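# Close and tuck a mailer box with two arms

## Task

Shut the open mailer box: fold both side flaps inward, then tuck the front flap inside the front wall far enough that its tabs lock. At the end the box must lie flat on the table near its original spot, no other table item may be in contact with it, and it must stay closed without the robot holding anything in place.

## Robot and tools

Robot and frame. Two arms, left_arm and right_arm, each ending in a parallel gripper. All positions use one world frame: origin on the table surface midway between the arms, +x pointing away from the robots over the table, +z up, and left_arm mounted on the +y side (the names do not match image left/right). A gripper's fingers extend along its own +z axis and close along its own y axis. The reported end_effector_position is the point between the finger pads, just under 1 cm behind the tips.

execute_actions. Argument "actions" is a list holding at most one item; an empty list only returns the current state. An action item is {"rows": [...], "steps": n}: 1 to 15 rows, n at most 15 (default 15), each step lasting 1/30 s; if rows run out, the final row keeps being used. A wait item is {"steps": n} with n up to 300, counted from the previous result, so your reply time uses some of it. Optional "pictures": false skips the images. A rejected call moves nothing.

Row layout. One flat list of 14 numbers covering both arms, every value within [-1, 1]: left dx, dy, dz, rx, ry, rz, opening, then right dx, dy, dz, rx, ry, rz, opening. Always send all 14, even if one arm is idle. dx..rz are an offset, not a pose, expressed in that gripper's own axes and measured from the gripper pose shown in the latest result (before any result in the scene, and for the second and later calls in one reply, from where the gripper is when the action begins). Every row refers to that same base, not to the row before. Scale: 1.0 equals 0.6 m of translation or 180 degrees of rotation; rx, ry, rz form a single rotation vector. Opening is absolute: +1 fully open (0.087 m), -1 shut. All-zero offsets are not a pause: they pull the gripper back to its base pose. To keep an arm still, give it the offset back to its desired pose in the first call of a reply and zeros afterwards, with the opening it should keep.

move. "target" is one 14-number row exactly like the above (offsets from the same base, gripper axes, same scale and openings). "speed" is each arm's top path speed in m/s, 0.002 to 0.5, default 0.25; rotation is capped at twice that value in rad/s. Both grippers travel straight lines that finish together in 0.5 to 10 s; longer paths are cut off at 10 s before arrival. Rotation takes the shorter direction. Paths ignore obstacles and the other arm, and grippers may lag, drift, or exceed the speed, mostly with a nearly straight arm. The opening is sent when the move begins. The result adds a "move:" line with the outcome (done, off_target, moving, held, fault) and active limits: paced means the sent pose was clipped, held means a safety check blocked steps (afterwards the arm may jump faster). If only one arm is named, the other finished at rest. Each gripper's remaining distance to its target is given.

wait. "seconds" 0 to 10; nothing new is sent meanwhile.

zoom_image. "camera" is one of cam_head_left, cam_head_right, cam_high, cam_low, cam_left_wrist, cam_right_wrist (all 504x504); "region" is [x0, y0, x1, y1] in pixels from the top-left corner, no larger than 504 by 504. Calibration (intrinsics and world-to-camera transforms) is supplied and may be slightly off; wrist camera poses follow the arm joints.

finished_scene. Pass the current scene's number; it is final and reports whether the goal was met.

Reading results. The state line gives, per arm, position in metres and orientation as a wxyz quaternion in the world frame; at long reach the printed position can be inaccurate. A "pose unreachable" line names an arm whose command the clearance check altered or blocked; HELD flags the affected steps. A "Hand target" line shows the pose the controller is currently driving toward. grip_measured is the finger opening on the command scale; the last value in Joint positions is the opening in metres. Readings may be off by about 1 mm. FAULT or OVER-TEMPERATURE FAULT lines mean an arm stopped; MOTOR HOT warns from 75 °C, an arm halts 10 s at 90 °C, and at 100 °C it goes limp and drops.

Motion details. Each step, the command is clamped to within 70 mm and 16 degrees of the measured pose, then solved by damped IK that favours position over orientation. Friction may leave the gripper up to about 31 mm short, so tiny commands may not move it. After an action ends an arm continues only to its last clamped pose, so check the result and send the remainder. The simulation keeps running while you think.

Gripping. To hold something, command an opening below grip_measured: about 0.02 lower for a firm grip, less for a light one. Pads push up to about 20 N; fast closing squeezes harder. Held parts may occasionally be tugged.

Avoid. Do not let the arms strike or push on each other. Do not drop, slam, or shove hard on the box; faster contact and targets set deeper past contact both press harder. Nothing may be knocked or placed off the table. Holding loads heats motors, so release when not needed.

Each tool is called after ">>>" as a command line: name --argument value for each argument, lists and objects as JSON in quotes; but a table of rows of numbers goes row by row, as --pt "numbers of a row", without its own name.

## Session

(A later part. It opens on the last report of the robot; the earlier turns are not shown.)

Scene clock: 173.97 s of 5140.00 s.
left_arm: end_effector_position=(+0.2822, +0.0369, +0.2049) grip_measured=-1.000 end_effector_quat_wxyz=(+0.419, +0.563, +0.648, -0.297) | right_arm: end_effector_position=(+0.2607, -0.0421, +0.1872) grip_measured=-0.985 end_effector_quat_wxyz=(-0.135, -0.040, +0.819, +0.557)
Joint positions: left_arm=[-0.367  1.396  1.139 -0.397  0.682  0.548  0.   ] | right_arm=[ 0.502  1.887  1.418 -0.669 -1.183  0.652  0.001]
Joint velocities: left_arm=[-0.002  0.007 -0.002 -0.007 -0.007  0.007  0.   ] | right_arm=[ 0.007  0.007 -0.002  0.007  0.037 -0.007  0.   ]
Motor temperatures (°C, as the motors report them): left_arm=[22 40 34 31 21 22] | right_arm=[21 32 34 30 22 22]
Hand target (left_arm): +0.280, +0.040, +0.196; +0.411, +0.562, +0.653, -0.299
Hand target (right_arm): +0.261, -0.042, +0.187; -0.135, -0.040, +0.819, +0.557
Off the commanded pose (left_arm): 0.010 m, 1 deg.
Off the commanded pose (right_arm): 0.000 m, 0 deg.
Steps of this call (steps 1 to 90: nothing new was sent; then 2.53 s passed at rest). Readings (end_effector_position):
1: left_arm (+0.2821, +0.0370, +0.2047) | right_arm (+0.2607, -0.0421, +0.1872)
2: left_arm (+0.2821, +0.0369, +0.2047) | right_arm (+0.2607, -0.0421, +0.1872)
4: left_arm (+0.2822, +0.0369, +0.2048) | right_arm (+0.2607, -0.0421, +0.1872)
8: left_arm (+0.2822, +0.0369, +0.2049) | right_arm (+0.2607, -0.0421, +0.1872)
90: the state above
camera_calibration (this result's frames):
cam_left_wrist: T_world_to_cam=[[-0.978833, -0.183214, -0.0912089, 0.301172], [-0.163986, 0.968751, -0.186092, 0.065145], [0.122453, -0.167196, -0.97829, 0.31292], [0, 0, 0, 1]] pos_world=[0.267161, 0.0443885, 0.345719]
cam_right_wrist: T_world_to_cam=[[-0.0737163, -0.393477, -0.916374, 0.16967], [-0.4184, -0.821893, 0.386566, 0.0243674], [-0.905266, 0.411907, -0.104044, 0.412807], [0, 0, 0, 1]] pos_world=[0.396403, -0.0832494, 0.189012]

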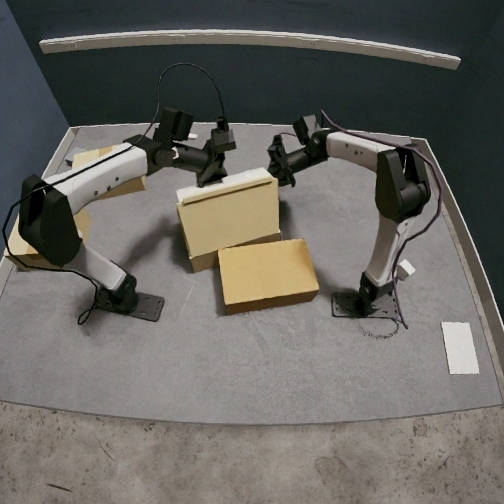

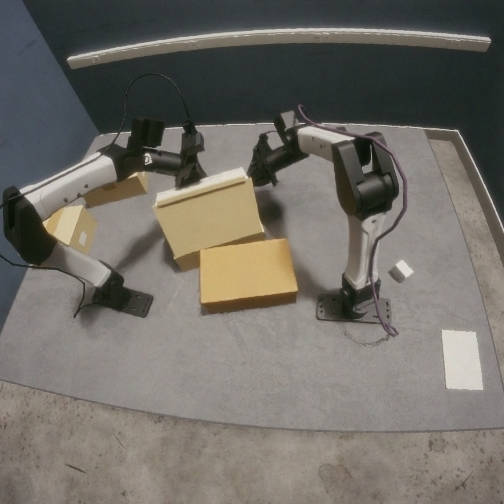

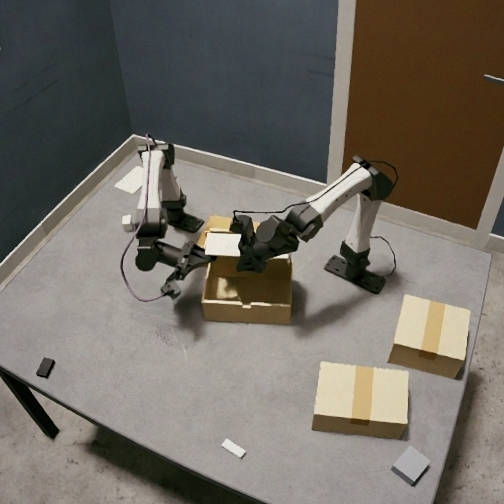

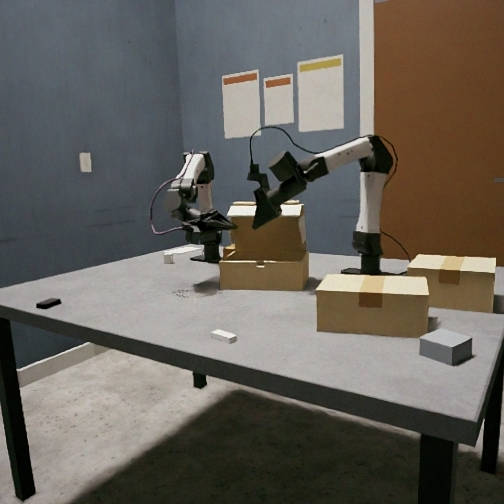

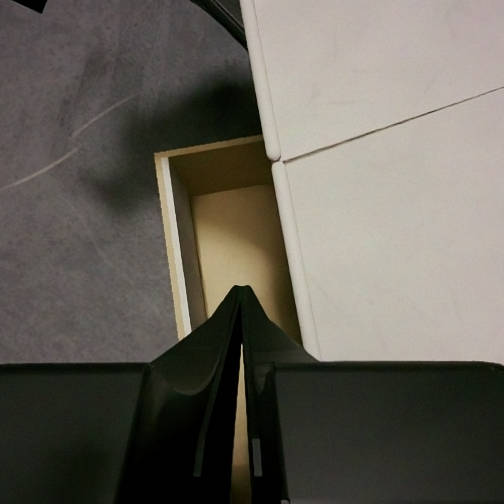

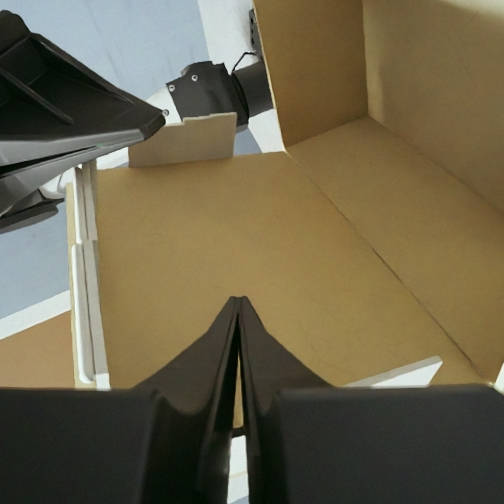

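>>> move --target '[0.05,-0.07,0,0,0,0,-1,0,0,0,0,0,0,-1]' --speed 0.08

>>> zoom_image --camera "cam_low" --region '[150,130,400,310]'

Scene clock: 177.27 s of 5140.00 s.
left_arm: end_effector_position=(+0.2456, +0.0423, +0.1833) grip_measured=-1.000 end_effector_quat_wxyz=(+0.425, +0.563, +0.644, -0.297) | right_arm: end_effector_position=(+0.2607, -0.0421, +0.1872) grip_measured=-0.985 end_effector_quat_wxyz=(-0.135, -0.040, +0.819, +0.557)
Joint positions: left_arm=[-0.423  1.253  0.932 -0.292  0.639  0.506  0.   ] | right_arm=[ 0.502  1.887  1.418 -0.669 -1.183  0.652  0.001]
Joint velocities: left_arm=[-0.002  0.002 -0.002  0.022 -0.066  0.022  0.   ] | right_arm=[-0.017 -0.007  0.012  0.051  0.066 -0.051  0.001]
Motor temperatures (°C, as the motors report them): left_arm=[22 39 34 31 21 22] | right_arm=[21 32 34 30 22 22]
Hand target (left_arm): +0.240, +0.043, +0.176; +0.419, +0.562, +0.648, -0.298
Hand target (right_arm): +0.261, -0.042, +0.187; -0.135, -0.040, +0.819, +0.557
Off the commanded pose (left_arm): 0.010 m, 1 deg.
Off the commanded pose (right_arm): 0.000 m, 0 deg.
move: done
camera_calibration (this result's frames):
cam_left_wrist: T_world_to_cam=[[-0.977875, -0.183129, -0.101115, 0.265897], [-0.160807, 0.967214, -0.196568, 0.0511339], [0.133797, -0.175959, -0.975262, 0.294294], [0, 0, 0, 1]] pos_world=[0.228861, 0.0510198, 0.323951]
cam_right_wrist: T_world_to_cam=[[-0.0737163, -0.393477, -0.916374, 0.16967], [-0.4184, -0.821893, 0.386566, 0.0243674], [-0.905266, 0.411907, -0.104044, 0.412807], [0, 0, 0, 1]] pos_world=[0.396403, -0.0832494, 0.189012]

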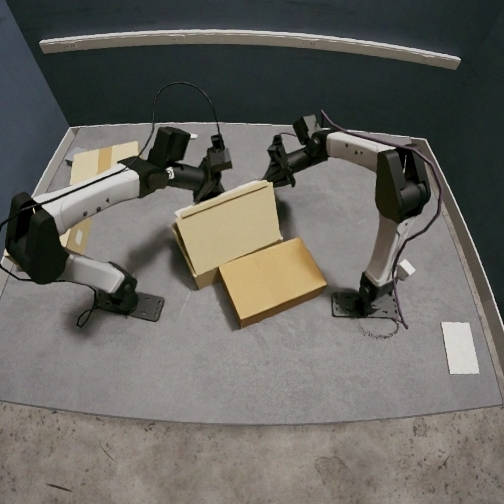

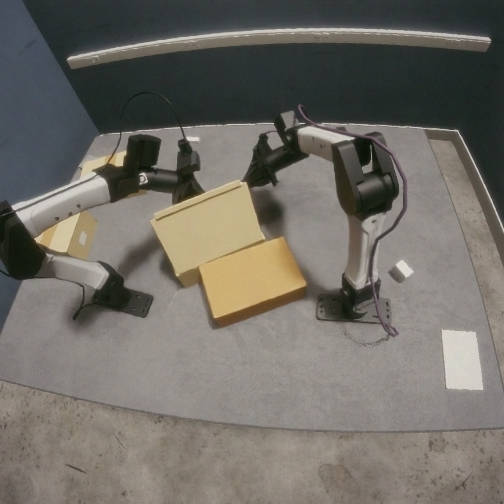

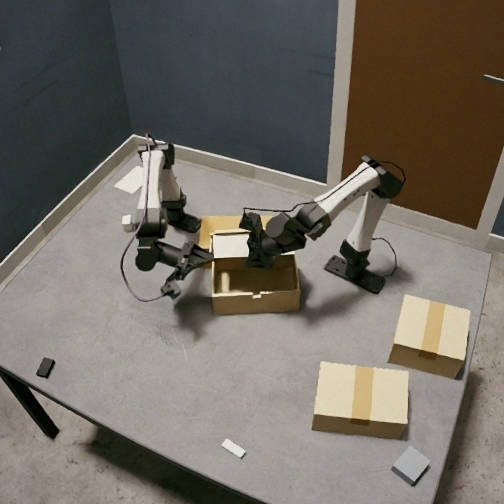

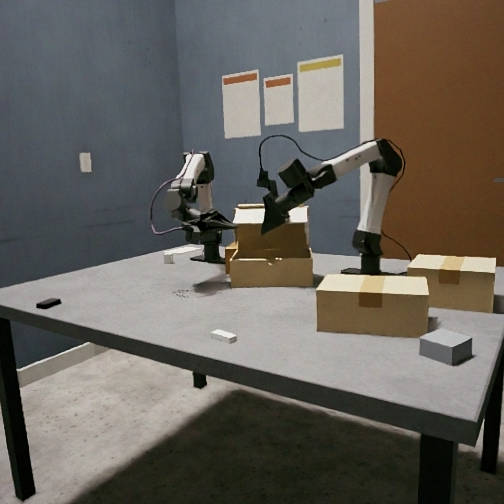

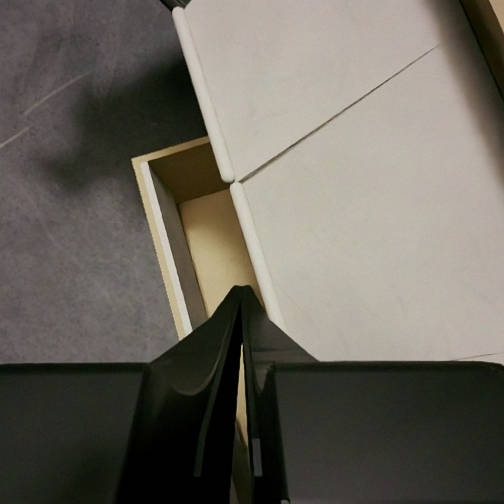

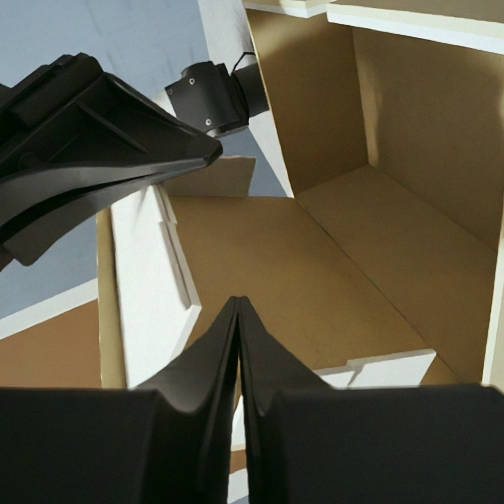

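Region (150, 130, 400, 310) of cam_low's 504x504 image, scaled by 2.016, with more detail than that image has; it fills the top 363 rows of this view, and the rest is white.

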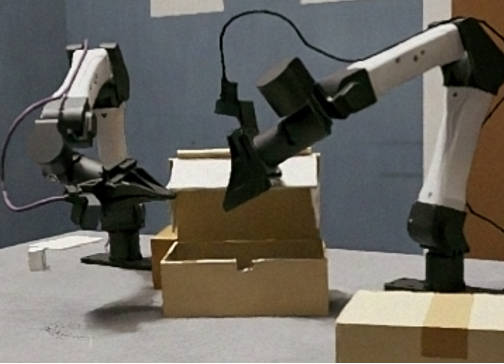

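>>> move --target '[0,0.15,-0.1,0,0,0,-1,0,0,-0.2,0,0,0,-1]' --speed 0.15

>>> zoom_image --camera "cam_high" --region '[150,180,350,340]'

>>> zoom_image --camera "cam_low" --region '[150,130,400,310]'

Scene clock: 181.17 s of 5140.00 s.
left_arm: end_effector_position=(+0.3200, +0.1105, +0.2221) grip_measured=-1.000 end_effector_quat_wxyz=(+0.436, +0.566, +0.638, -0.288) | right_arm: end_effector_position=(+0.2914, -0.1489, +0.2294) grip_measured=-0.985 end_effector_quat_wxyz=(-0.116, -0.024, +0.818, +0.562)
Joint positions: left_arm=[-0.081  1.433  1.261 -0.635  0.891  0.825  0.   ] | right_arm=[ 0.198  2.002  1.768 -1.553 -1.214 -0.056  0.001]
Joint velocities: left_arm=[-0.017 -0.002  0.002 -0.022  0.007  0.022  0.   ] | right_arm=[-0.002  0.002  0.002 -0.066 -0.022 -0.051 -0.001]
Motor temperatures (°C, as the motors report them): left_arm=[22 39 34 31 21 22] | right_arm=[21 33 34 30 22 22]
Hand target (left_arm): +0.321, +0.112, +0.218; +0.426, +0.564, +0.644, -0.293
Hand target (right_arm): +0.293, -0.148, +0.230; -0.118, -0.027, +0.820, +0.560
Off the commanded pose (left_arm): 0.003 m, 2 deg.
Off the commanded pose (right_arm): 0.002 m, 3 deg.
joint sent to its limit (right arm) — the command would take joint 4 (wrist pitch) past its lower limit, so that joint was sent only as far as its limit.
move: off_target (right_arm)
camera_calibration (this result's frames):
cam_left_wrist: T_world_to_cam=[[-0.973902, -0.185624, -0.130613, 0.360683], [-0.157041, 0.966566, -0.202703, 0.00491028], [0.163872, -0.176901, -0.970491, 0.323578], [0, 0, 0, 1]] pos_world=[0.299016, 0.119447, 0.362135]
cam_right_wrist: T_world_to_cam=[[-0.0821019, -0.384204, -0.91959, 0.173089], [-0.463166, -0.8023, 0.376552, -0.0485973], [-0.882461, 0.456838, -0.11208, 0.490903], [0, 0, 0, 1]] pos_world=[0.424905, -0.196752, 0.23249]

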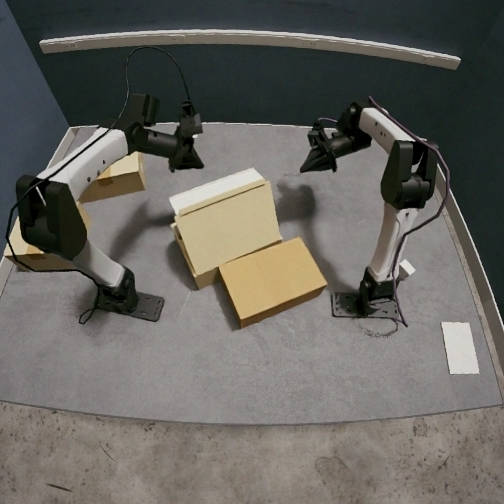

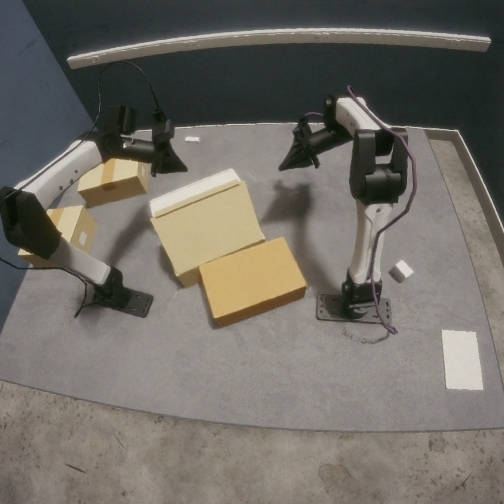

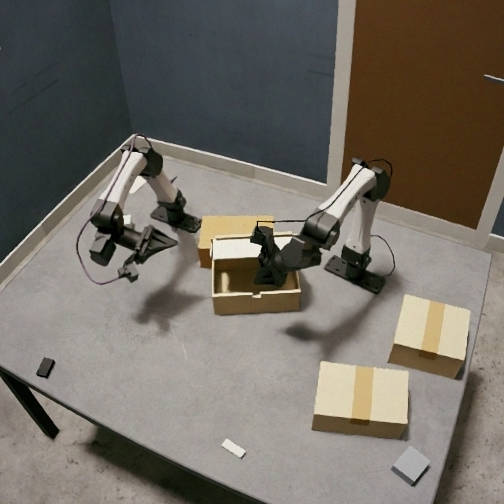

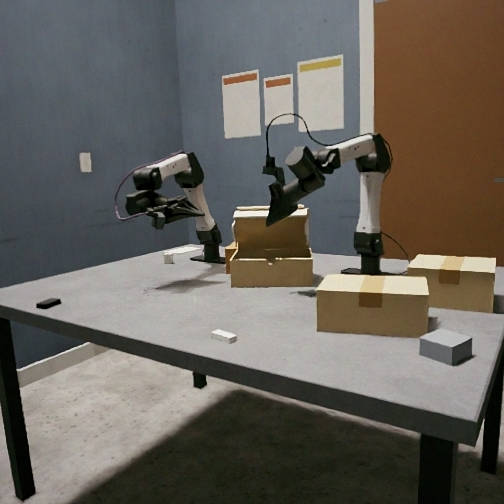

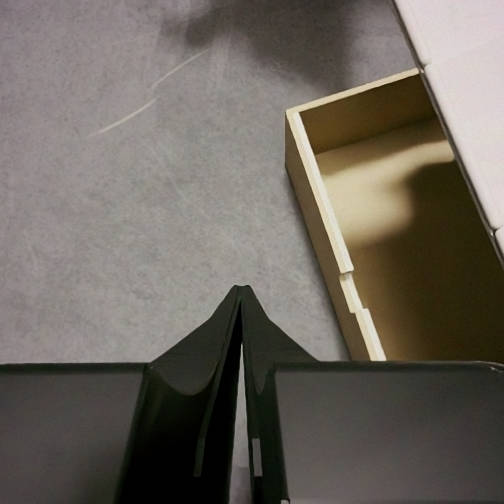

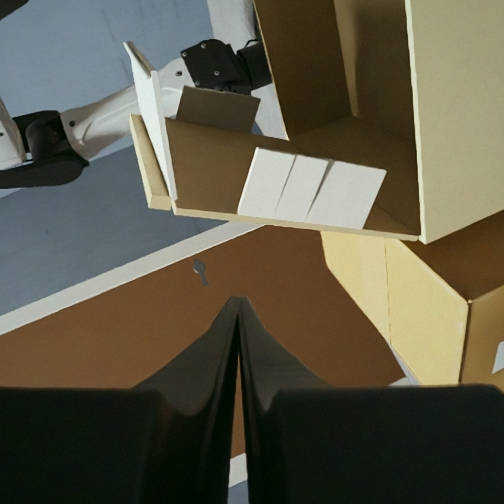

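Region (150, 180, 350, 340) of cam_high's 504x504 image, scaled by 2.520, with more detail than that image has; it fills the top 403 rows of this view, and the rest is white.

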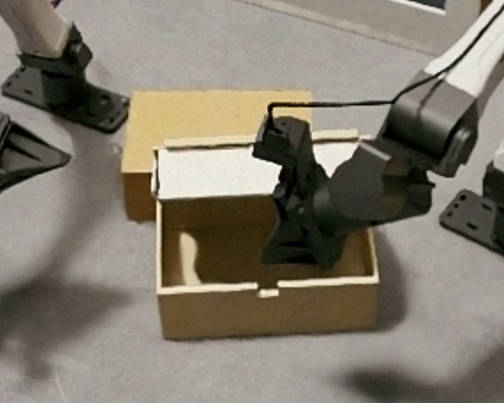

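Region (150, 130, 400, 310) of cam_low's 504x504 image, scaled by 2.016, with more detail than that image has; it fills the top 363 rows of this view, and the rest is white.

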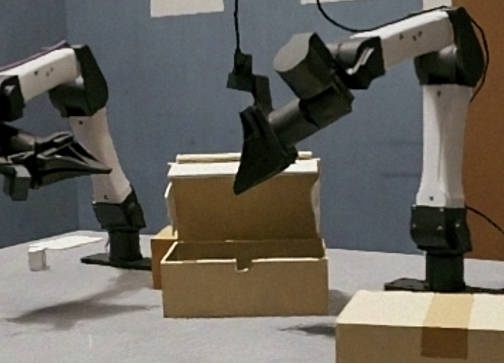

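>>> move --target '[0.12,-0.12,0,0,0.2,0,-1,-0.108,-0.027,0.267,0.3,0,0,-1]' --speed 0.15

Scene clock: 195.67 s of 5140.00 s.
left_arm: end_effector_position=(+0.2558, +0.1266, +0.1577) grip_measured=-1.000 end_effector_quat_wxyz=(+0.237, +0.626, +0.735, -0.107) | right_arm: end_effector_position=(+0.3183, -0.0004, +0.1482) grip_measured=-0.985 end_effector_quat_wxyz=(-0.029, -0.058, +0.978, +0.196)
Joint positions: left_arm=[-0.404  1.416  1.261 -0.959  0.27   0.775  0.   ] | right_arm=[ 0.725  2.468  2.648 -1.559 -0.353  0.597  0.001]
Joint velocities: left_arm=[-0.007 -0.027 -0.007  0.022 -0.037 -0.007  0.   ] | right_arm=[-0.022 -0.017  0.002  0.007  0.051  0.037 -0.   ]
Motor temperatures (°C, as the motors report them): left_arm=[22 36 35 30 21 22] | right_arm=[21 33 34 29 22 22]
Hand target (left_arm): +0.250, +0.129, +0.151; +0.215, +0.627, +0.741, -0.107
Hand target (right_arm): +0.318, +0.000, +0.147; -0.029, -0.053, +0.980, +0.192
Off the commanded pose (left_arm): 0.010 m, 3 deg.
Off the commanded pose (right_arm): 0.003 m, 11 deg.
joint sent to its limit (right arm) — the command would take joint 4 (wrist pitch) past its lower limit, so that joint was sent only as far as its limit.
After step 90, 7.90 s passed at rest.
move: off_target (left_arm, right_arm)
camera_calibration (this result's frames):
cam_left_wrist: T_world_to_cam=[[-0.972899, -0.185055, -0.138645, 0.293591], [-0.224058, 0.902641, 0.367473, -0.0984496], [0.0571442, 0.388579, -0.919642, 0.222072], [0, 0, 0, 1]] pos_world=[0.250886, 0.0569027, 0.281109]
cam_right_wrist: T_world_to_cam=[[0.108925, -0.922963, -0.369153, 0.0151359], [-0.583814, -0.359966, 0.727727, 0.100107], [-0.804548, 0.136249, -0.578048, 0.481836], [0, 0, 0, 1]] pos_world=[0.444455, -0.0156446, 0.211261]

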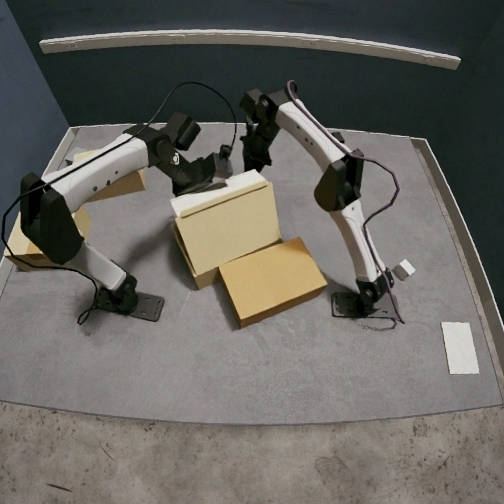

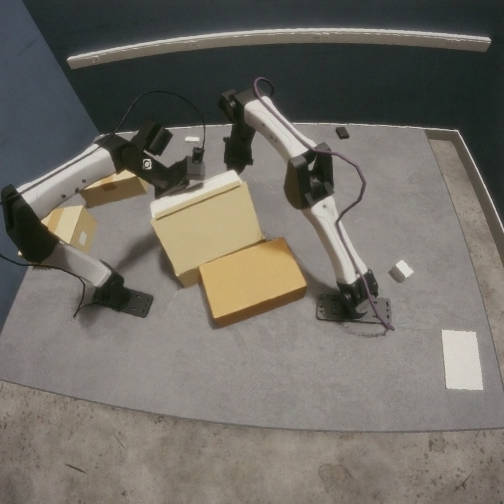

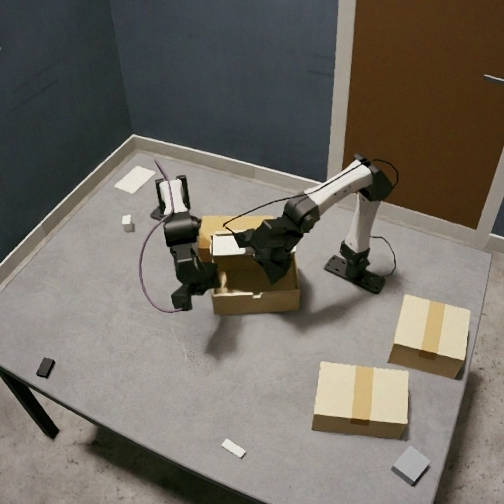

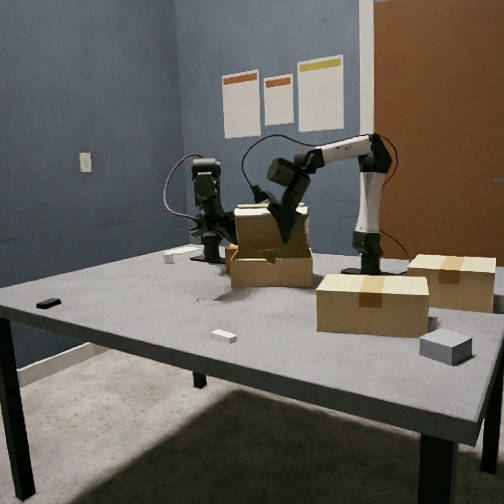

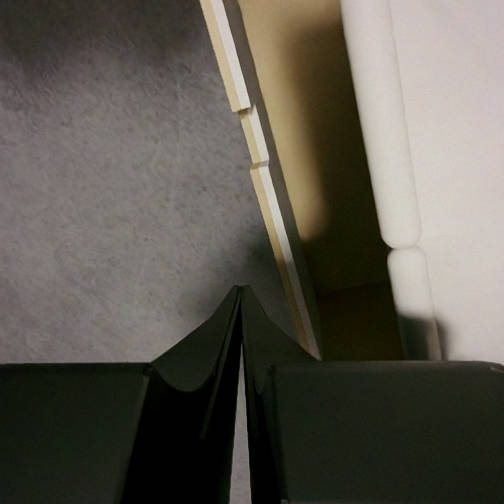

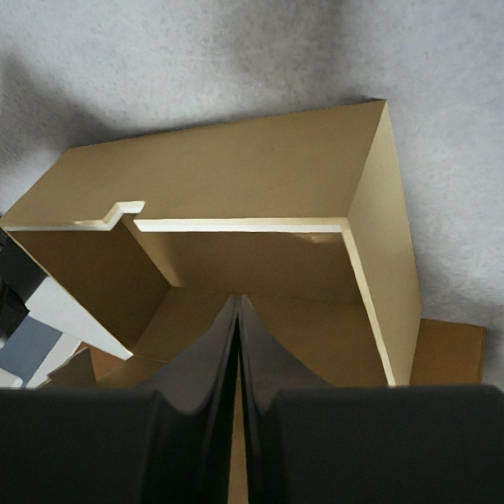

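>>> move --target '[0.067,-0.078,0.152,0,0,0,-1,0.058,-0.037,0.158,0,0,0,-1]' --speed 0.1

Scene clock: 201.30 s of 5140.00 s.
left_arm: end_effector_position=(+0.2595, +0.1006, +0.1082) grip_measured=-1.000 end_effector_quat_wxyz=(+0.331, +0.609, +0.716, -0.086) | right_arm: end_effector_position=(+0.2748, +0.0045, +0.0682) grip_measured=-0.985 end_effector_quat_wxyz=(-0.035, -0.060, +0.978, +0.197)
Joint positions: left_arm=[-0.499  1.318  0.9   -0.477  0.185  0.678  0.   ] | right_arm=[ 0.793  2.207  1.865 -1.023 -0.349  0.662  0.001]
Joint velocities: left_arm=[-0.007 -0.007 -0.012 -0.022  0.007  0.095  0.   ] | right_arm=[ 0.002 -0.007 -0.002 -0.037 -0.022  0.007 -0.   ]
Motor temperatures (°C, as the motors report them): left_arm=[22 36 35 30 21 22] | right_arm=[21 34 34 29 22 22]
Hand target (left_arm): +0.224, +0.114, +0.059; +0.237, +0.625, +0.736, -0.108
Hand target (right_arm): +0.278, +0.010, +0.053; -0.029, -0.058, +0.979, +0.196
Off the commanded pose (left_arm): 0.066 m, 11 deg.
Off the commanded pose (right_arm): 0.017 m, 1 deg.
After step 90, 0.77 s passed at rest.
move: off_target (left_arm, right_arm)
camera_calibration (this result's frames):
cam_left_wrist: T_world_to_cam=[[-0.930392, -0.234632, -0.281634, 0.29494], [-0.303565, 0.923836, 0.233186, -0.0229537], [0.205471, 0.302449, -0.930756, 0.157832], [0, 0, 0, 1]] pos_world=[0.235012, 0.0426717, 0.235321]
cam_right_wrist: T_world_to_cam=[[0.111126, -0.921743, -0.371538, -0.00558524], [-0.572551, -0.364955, 0.734162, 0.131157], [-0.812303, 0.131139, -0.568301, 0.401397], [0, 0, 0, 1]] pos_world=[0.40177, -0.00992083, 0.129749]

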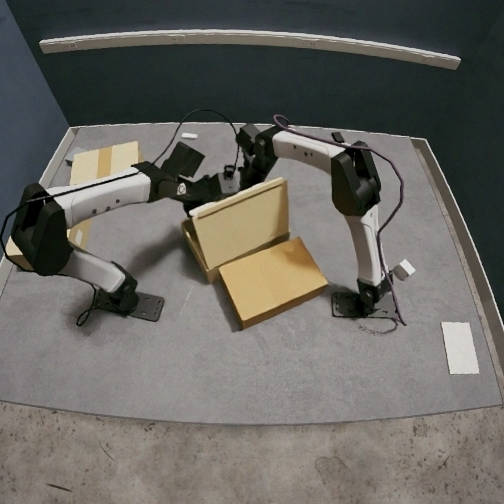

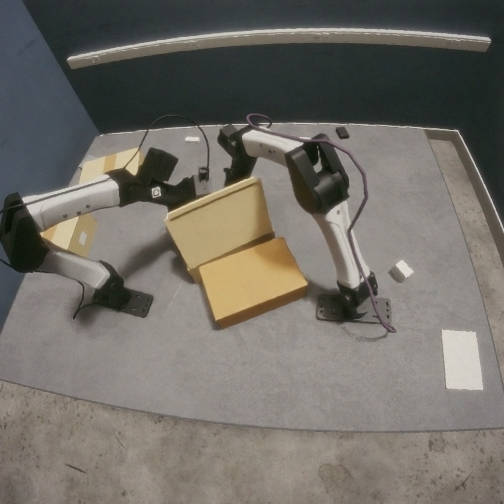

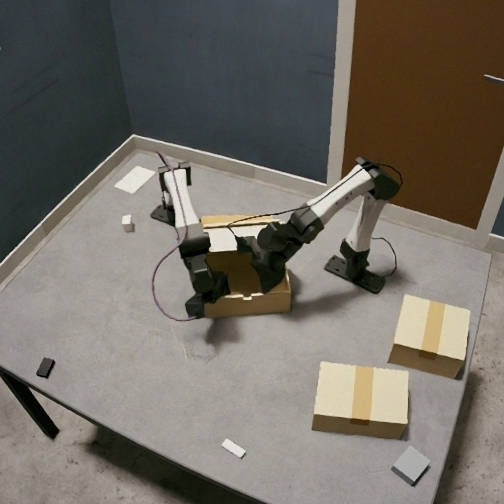

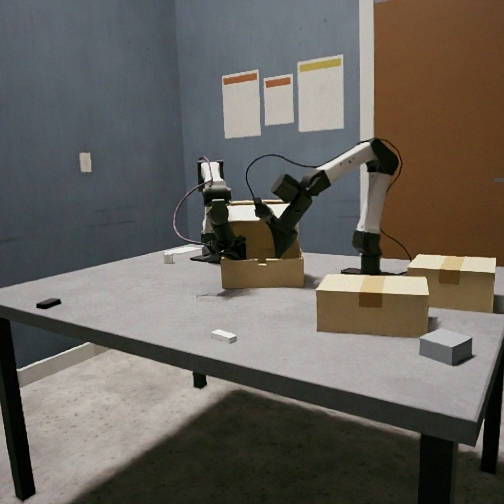

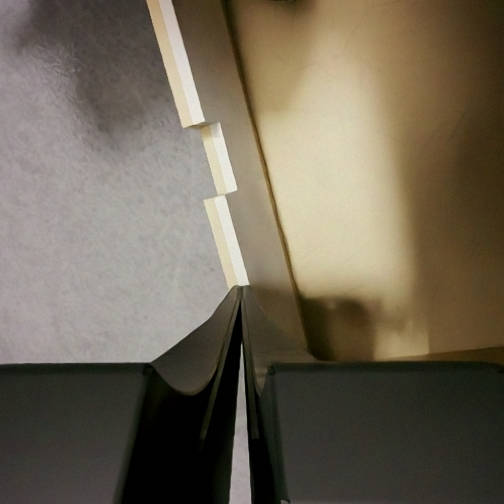

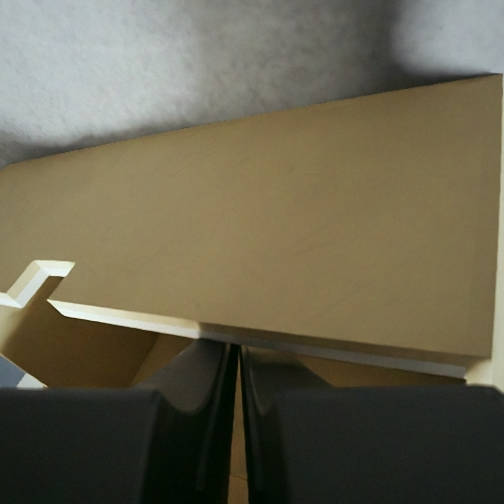

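>>> move --target '[0,0.23,-0.22,0,0,0,-1,0,0,0,0,0,0,-1]' --speed 0.15

>>> move --target '[0,0,0,0,0,0,-1,0.033,0.12,0.07,0,0,0,-1]' --speed 0.1

>>> move --target '[0,0,0,0,0,0,-1,-0.28,-0.03,-0.02,0,0,0,-1]' --speed 0.08

Scene clock: 207.40 s of 5140.00 s.
left_arm: end_effector_position=(+0.3387, +0.2028, +0.2516) grip_measured=-1.000 end_effector_quat_wxyz=(+0.342, +0.610, +0.711, -0.073) | right_arm: end_effector_position=(+0.2747, +0.0044, +0.0682) grip_measured=-0.985 end_effector_quat_wxyz=(-0.035, -0.060, +0.978, +0.197)
Joint positions: left_arm=[-0.025  1.492  1.632 -1.136  0.45   1.091  0.   ] | right_arm=[ 0.793  2.207  1.865 -1.023 -0.349  0.662  0.001]
Joint velocities: left_arm=[-0.007 -0.002 -0.022 -0.125 -0.007 -0.037  0.   ] | right_arm=[ 0.012  0.002  0.007  0.081 -0.081  0.066 -0.001]
Motor temperatures (°C, as the motors report them): left_arm=[22 35 35 29 21 22] | right_arm=[21 35 34 29 22 22]
Hand target (left_arm): +0.338, +0.205, +0.248; +0.331, +0.610, +0.715, -0.079
Hand target (right_arm): +0.275, +0.005, +0.068; -0.035, -0.060, +0.978, +0.197
Off the commanded pose (left_arm): 0.004 m, 2 deg.
Off the commanded pose (right_arm): 0.000 m, 0 deg.
After step 90, 1.17 s passed at rest.
move: done
camera_calibration (this result's frames):
cam_left_wrist: T_world_to_cam=[[-0.919219, -0.236252, -0.314995, 0.438019], [-0.314411, 0.921992, 0.226001, -0.12084], [0.23703, 0.306782, -0.921793, 0.230366], [0, 0, 0, 1]] pos_world=[0.310038, 0.144224, 0.377633]
cam_right_wrist: T_world_to_cam=[[0.110668, -0.922002, -0.371033, -0.0055798], [-0.572581, -0.364292, 0.734467, 0.131121], [-0.812344, 0.131165, -0.568236, 0.40138], [0, 0, 0, 1]] pos_world=[0.401754, -0.0100252, 0.129704]

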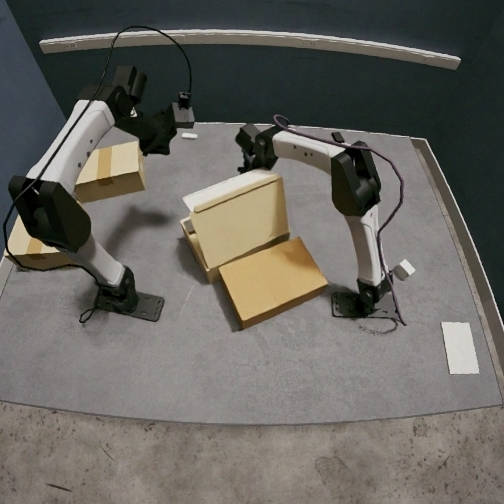

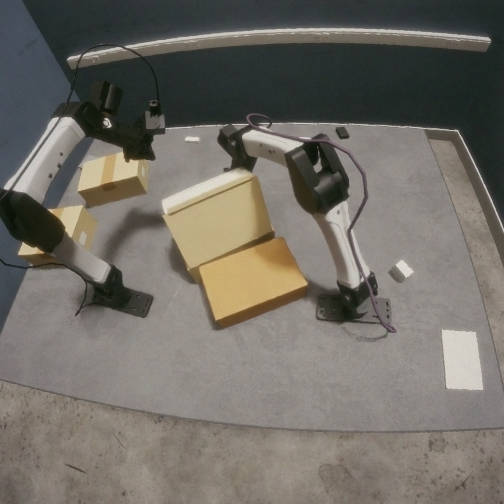

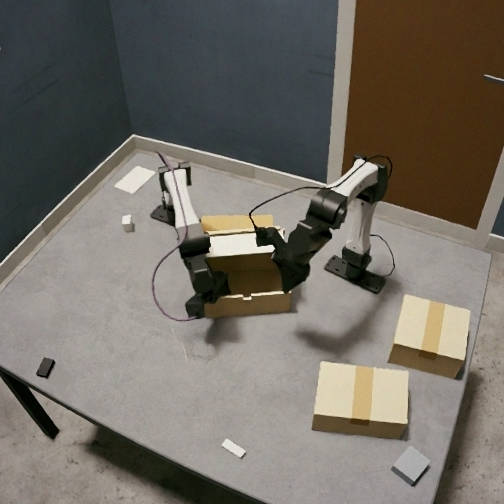

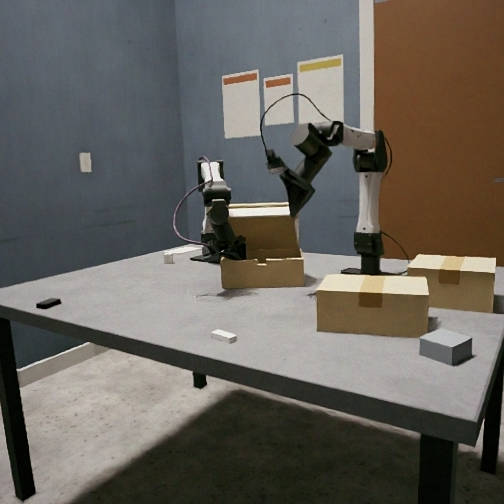

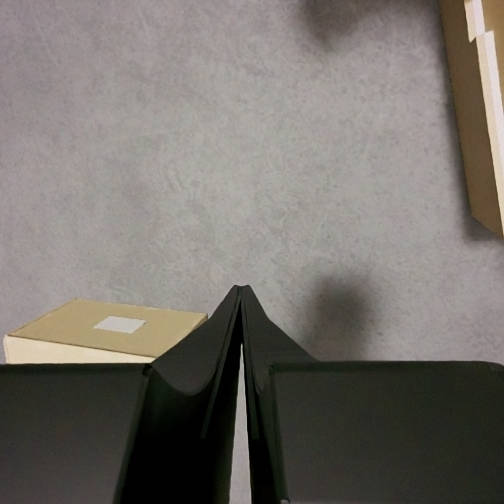

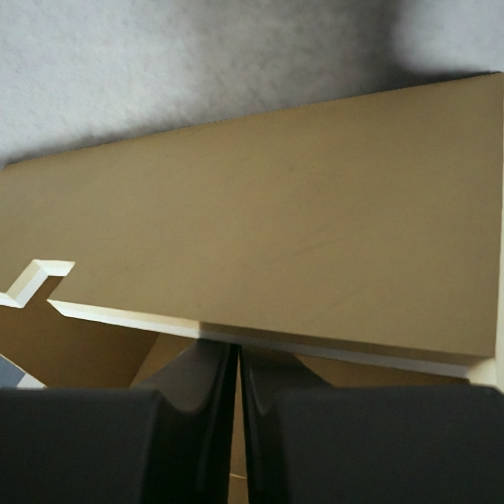

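Scene clock: 208.60 s of 5140.00 s.
left_arm: end_effector_position=(+0.3387, +0.2028, +0.2516) grip_measured=-1.000 end_effector_quat_wxyz=(+0.342, +0.610, +0.711, -0.073) | right_arm: end_effector_position=(+0.2439, +0.0823, +0.0599) grip_measured=-0.985 end_effector_quat_wxyz=(-0.035, -0.066, +0.977, +0.202)
Joint positions: left_arm=[-0.025  1.492  1.632 -1.136  0.45   1.091  0.   ] | right_arm=[ 0.954  2.361  2.085 -1.029 -0.32   0.817  0.001]
Joint velocities: left_arm=[ 0.002  0.017  0.012 -0.051 -0.037  0.007  0.   ] | right_arm=[-0.007 -0.002  0.002 -0.022  0.022 -0.037  0.   ]
Motor temperatures (°C, as the motors report them): left_arm=[22 35 35 29 21 22] | right_arm=[21 35 34 29 22 22]
Hand target (left_arm): +0.339, +0.203, +0.252; +0.342, +0.610, +0.711, -0.073
Hand target (right_arm): +0.245, +0.084, +0.058; -0.035, -0.060, +0.978, +0.196
Off the commanded pose (left_arm): 0.000 m, 0 deg.
Off the commanded pose (right_arm): 0.002 m, 1 deg.
move: done
camera_calibration (this result's frames):
cam_left_wrist: T_world_to_cam=[[-0.919219, -0.236252, -0.314995, 0.438019], [-0.314411, 0.921992, 0.226001, -0.12084], [0.23703, 0.306782, -0.921793, 0.230366], [0, 0, 0, 1]] pos_world=[0.310038, 0.144224, 0.377633]
cam_right_wrist: T_world_to_cam=[[0.123116, -0.916404, -0.380849, 0.0636175], [-0.56932, -0.379557, 0.729254, 0.148693], [-0.812845, 0.127043, -0.568457, 0.361895], [0, 0, 0, 1]] pos_world=[0.370986, 0.0687609, 0.121515]

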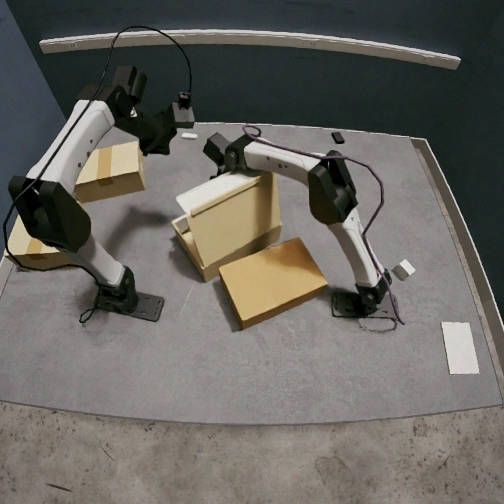

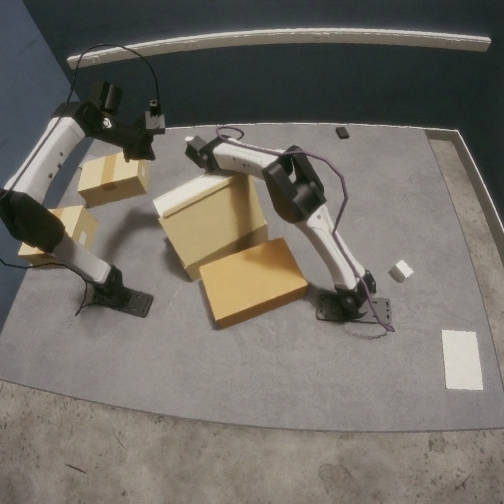

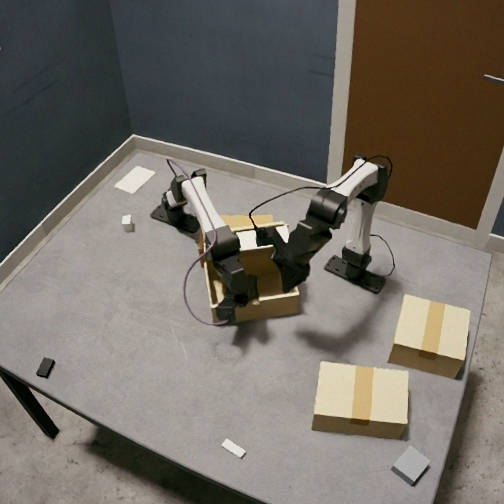

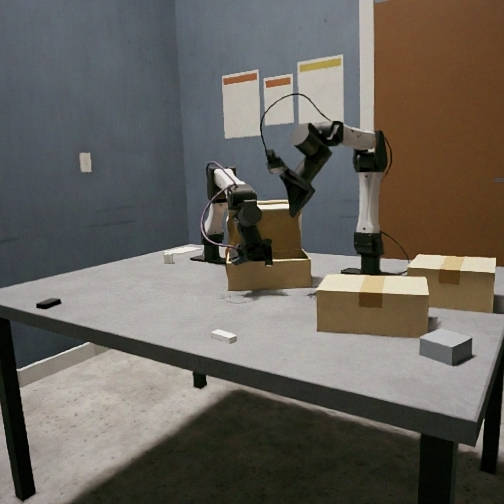

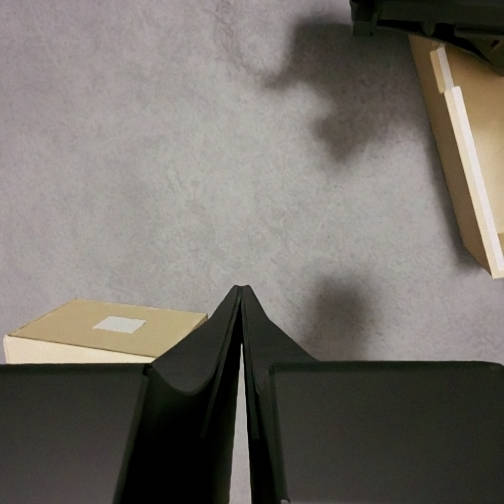

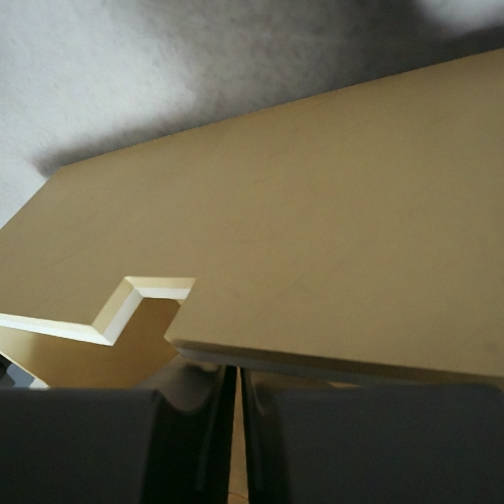

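Scene clock: 211.17 s of 5140.00 s.
left_arm: end_effector_position=(+0.3387, +0.2028, +0.2516) grip_measured=-1.000 end_effector_quat_wxyz=(+0.342, +0.610, +0.711, -0.073) | right_arm: end_effector_position=(+0.4044, +0.0851, +0.0705) grip_measured=-0.985 end_effector_quat_wxyz=(+0.066, -0.031, +0.952, +0.298)
Joint positions: left_arm=[-0.025  1.492  1.632 -1.136  0.45   1.091  0.   ] | right_arm=[ 0.732  2.772  2.836 -1.134 -0.383  0.721  0.001]
Joint velocities: left_arm=[-0.002 -0.022 -0.017 -0.022  0.007  0.007  0.   ] | right_arm=[ 0.007 -0.002  0.017  0.066 -0.125  0.007  0.001]
Motor temperatures (°C, as the motors report them): left_arm=[22 35 35 30 21 22] | right_arm=[21 36 34 29 22 22]
Hand target (left_arm): +0.339, +0.203, +0.252; +0.342, +0.610, +0.711, -0.073
Hand target (right_arm): +0.413, +0.084, +0.058; +0.072, -0.025, +0.953, +0.294
Off the commanded pose (left_arm): 0.000 m, 0 deg.
Off the commanded pose (right_arm): 0.016 m, 17 deg; orientation clipped at the last step of the last action.
elbow stopped short (right arm): the move would have taken joint 3 (elbow) straighter than the controller allows; a more bent joint 3 avoids this.
move: off_target (right_arm); limits=paced
camera_calibration (this result's frames):
cam_left_wrist: T_world_to_cam=[[-0.919219, -0.236252, -0.314995, 0.438019], [-0.314411, 0.921992, 0.226001, -0.12084], [0.23703, 0.306782, -0.921793, 0.230366], [0, 0, 0, 1]] pos_world=[0.310038, 0.144224, 0.377633]
cam_right_wrist: T_world_to_cam=[[0.101664, -0.831906, -0.545524, 0.0636282], [-0.723579, -0.438162, 0.533336, 0.3146], [-0.682713, 0.340509, -0.646495, 0.432763], [0, 0, 0, 1]] pos_world=[0.516623, 0.0434185, 0.146703]

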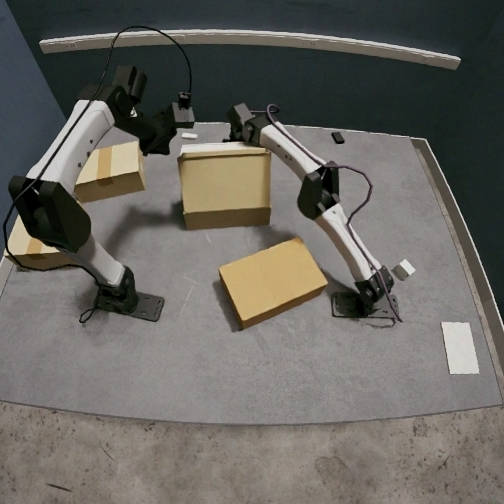

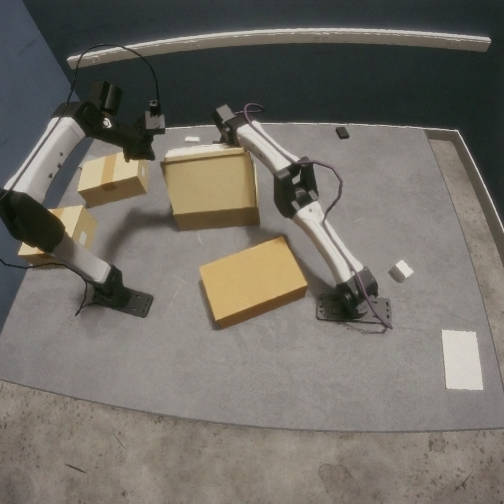

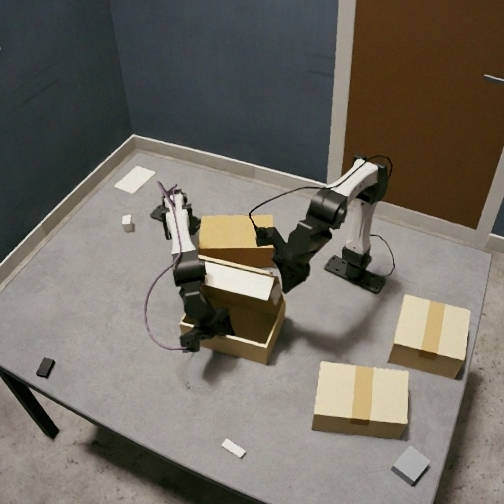

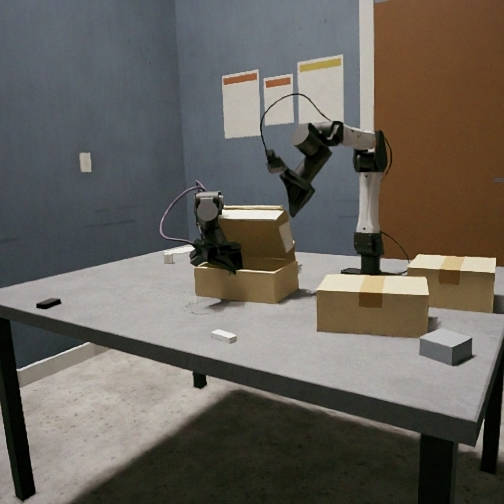

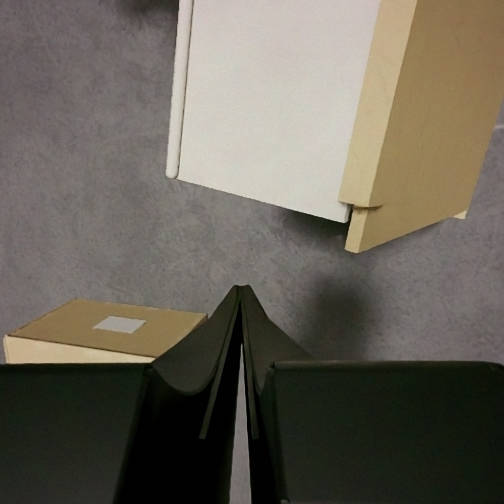

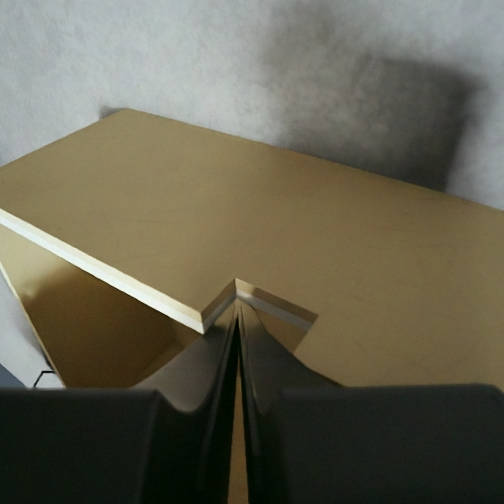

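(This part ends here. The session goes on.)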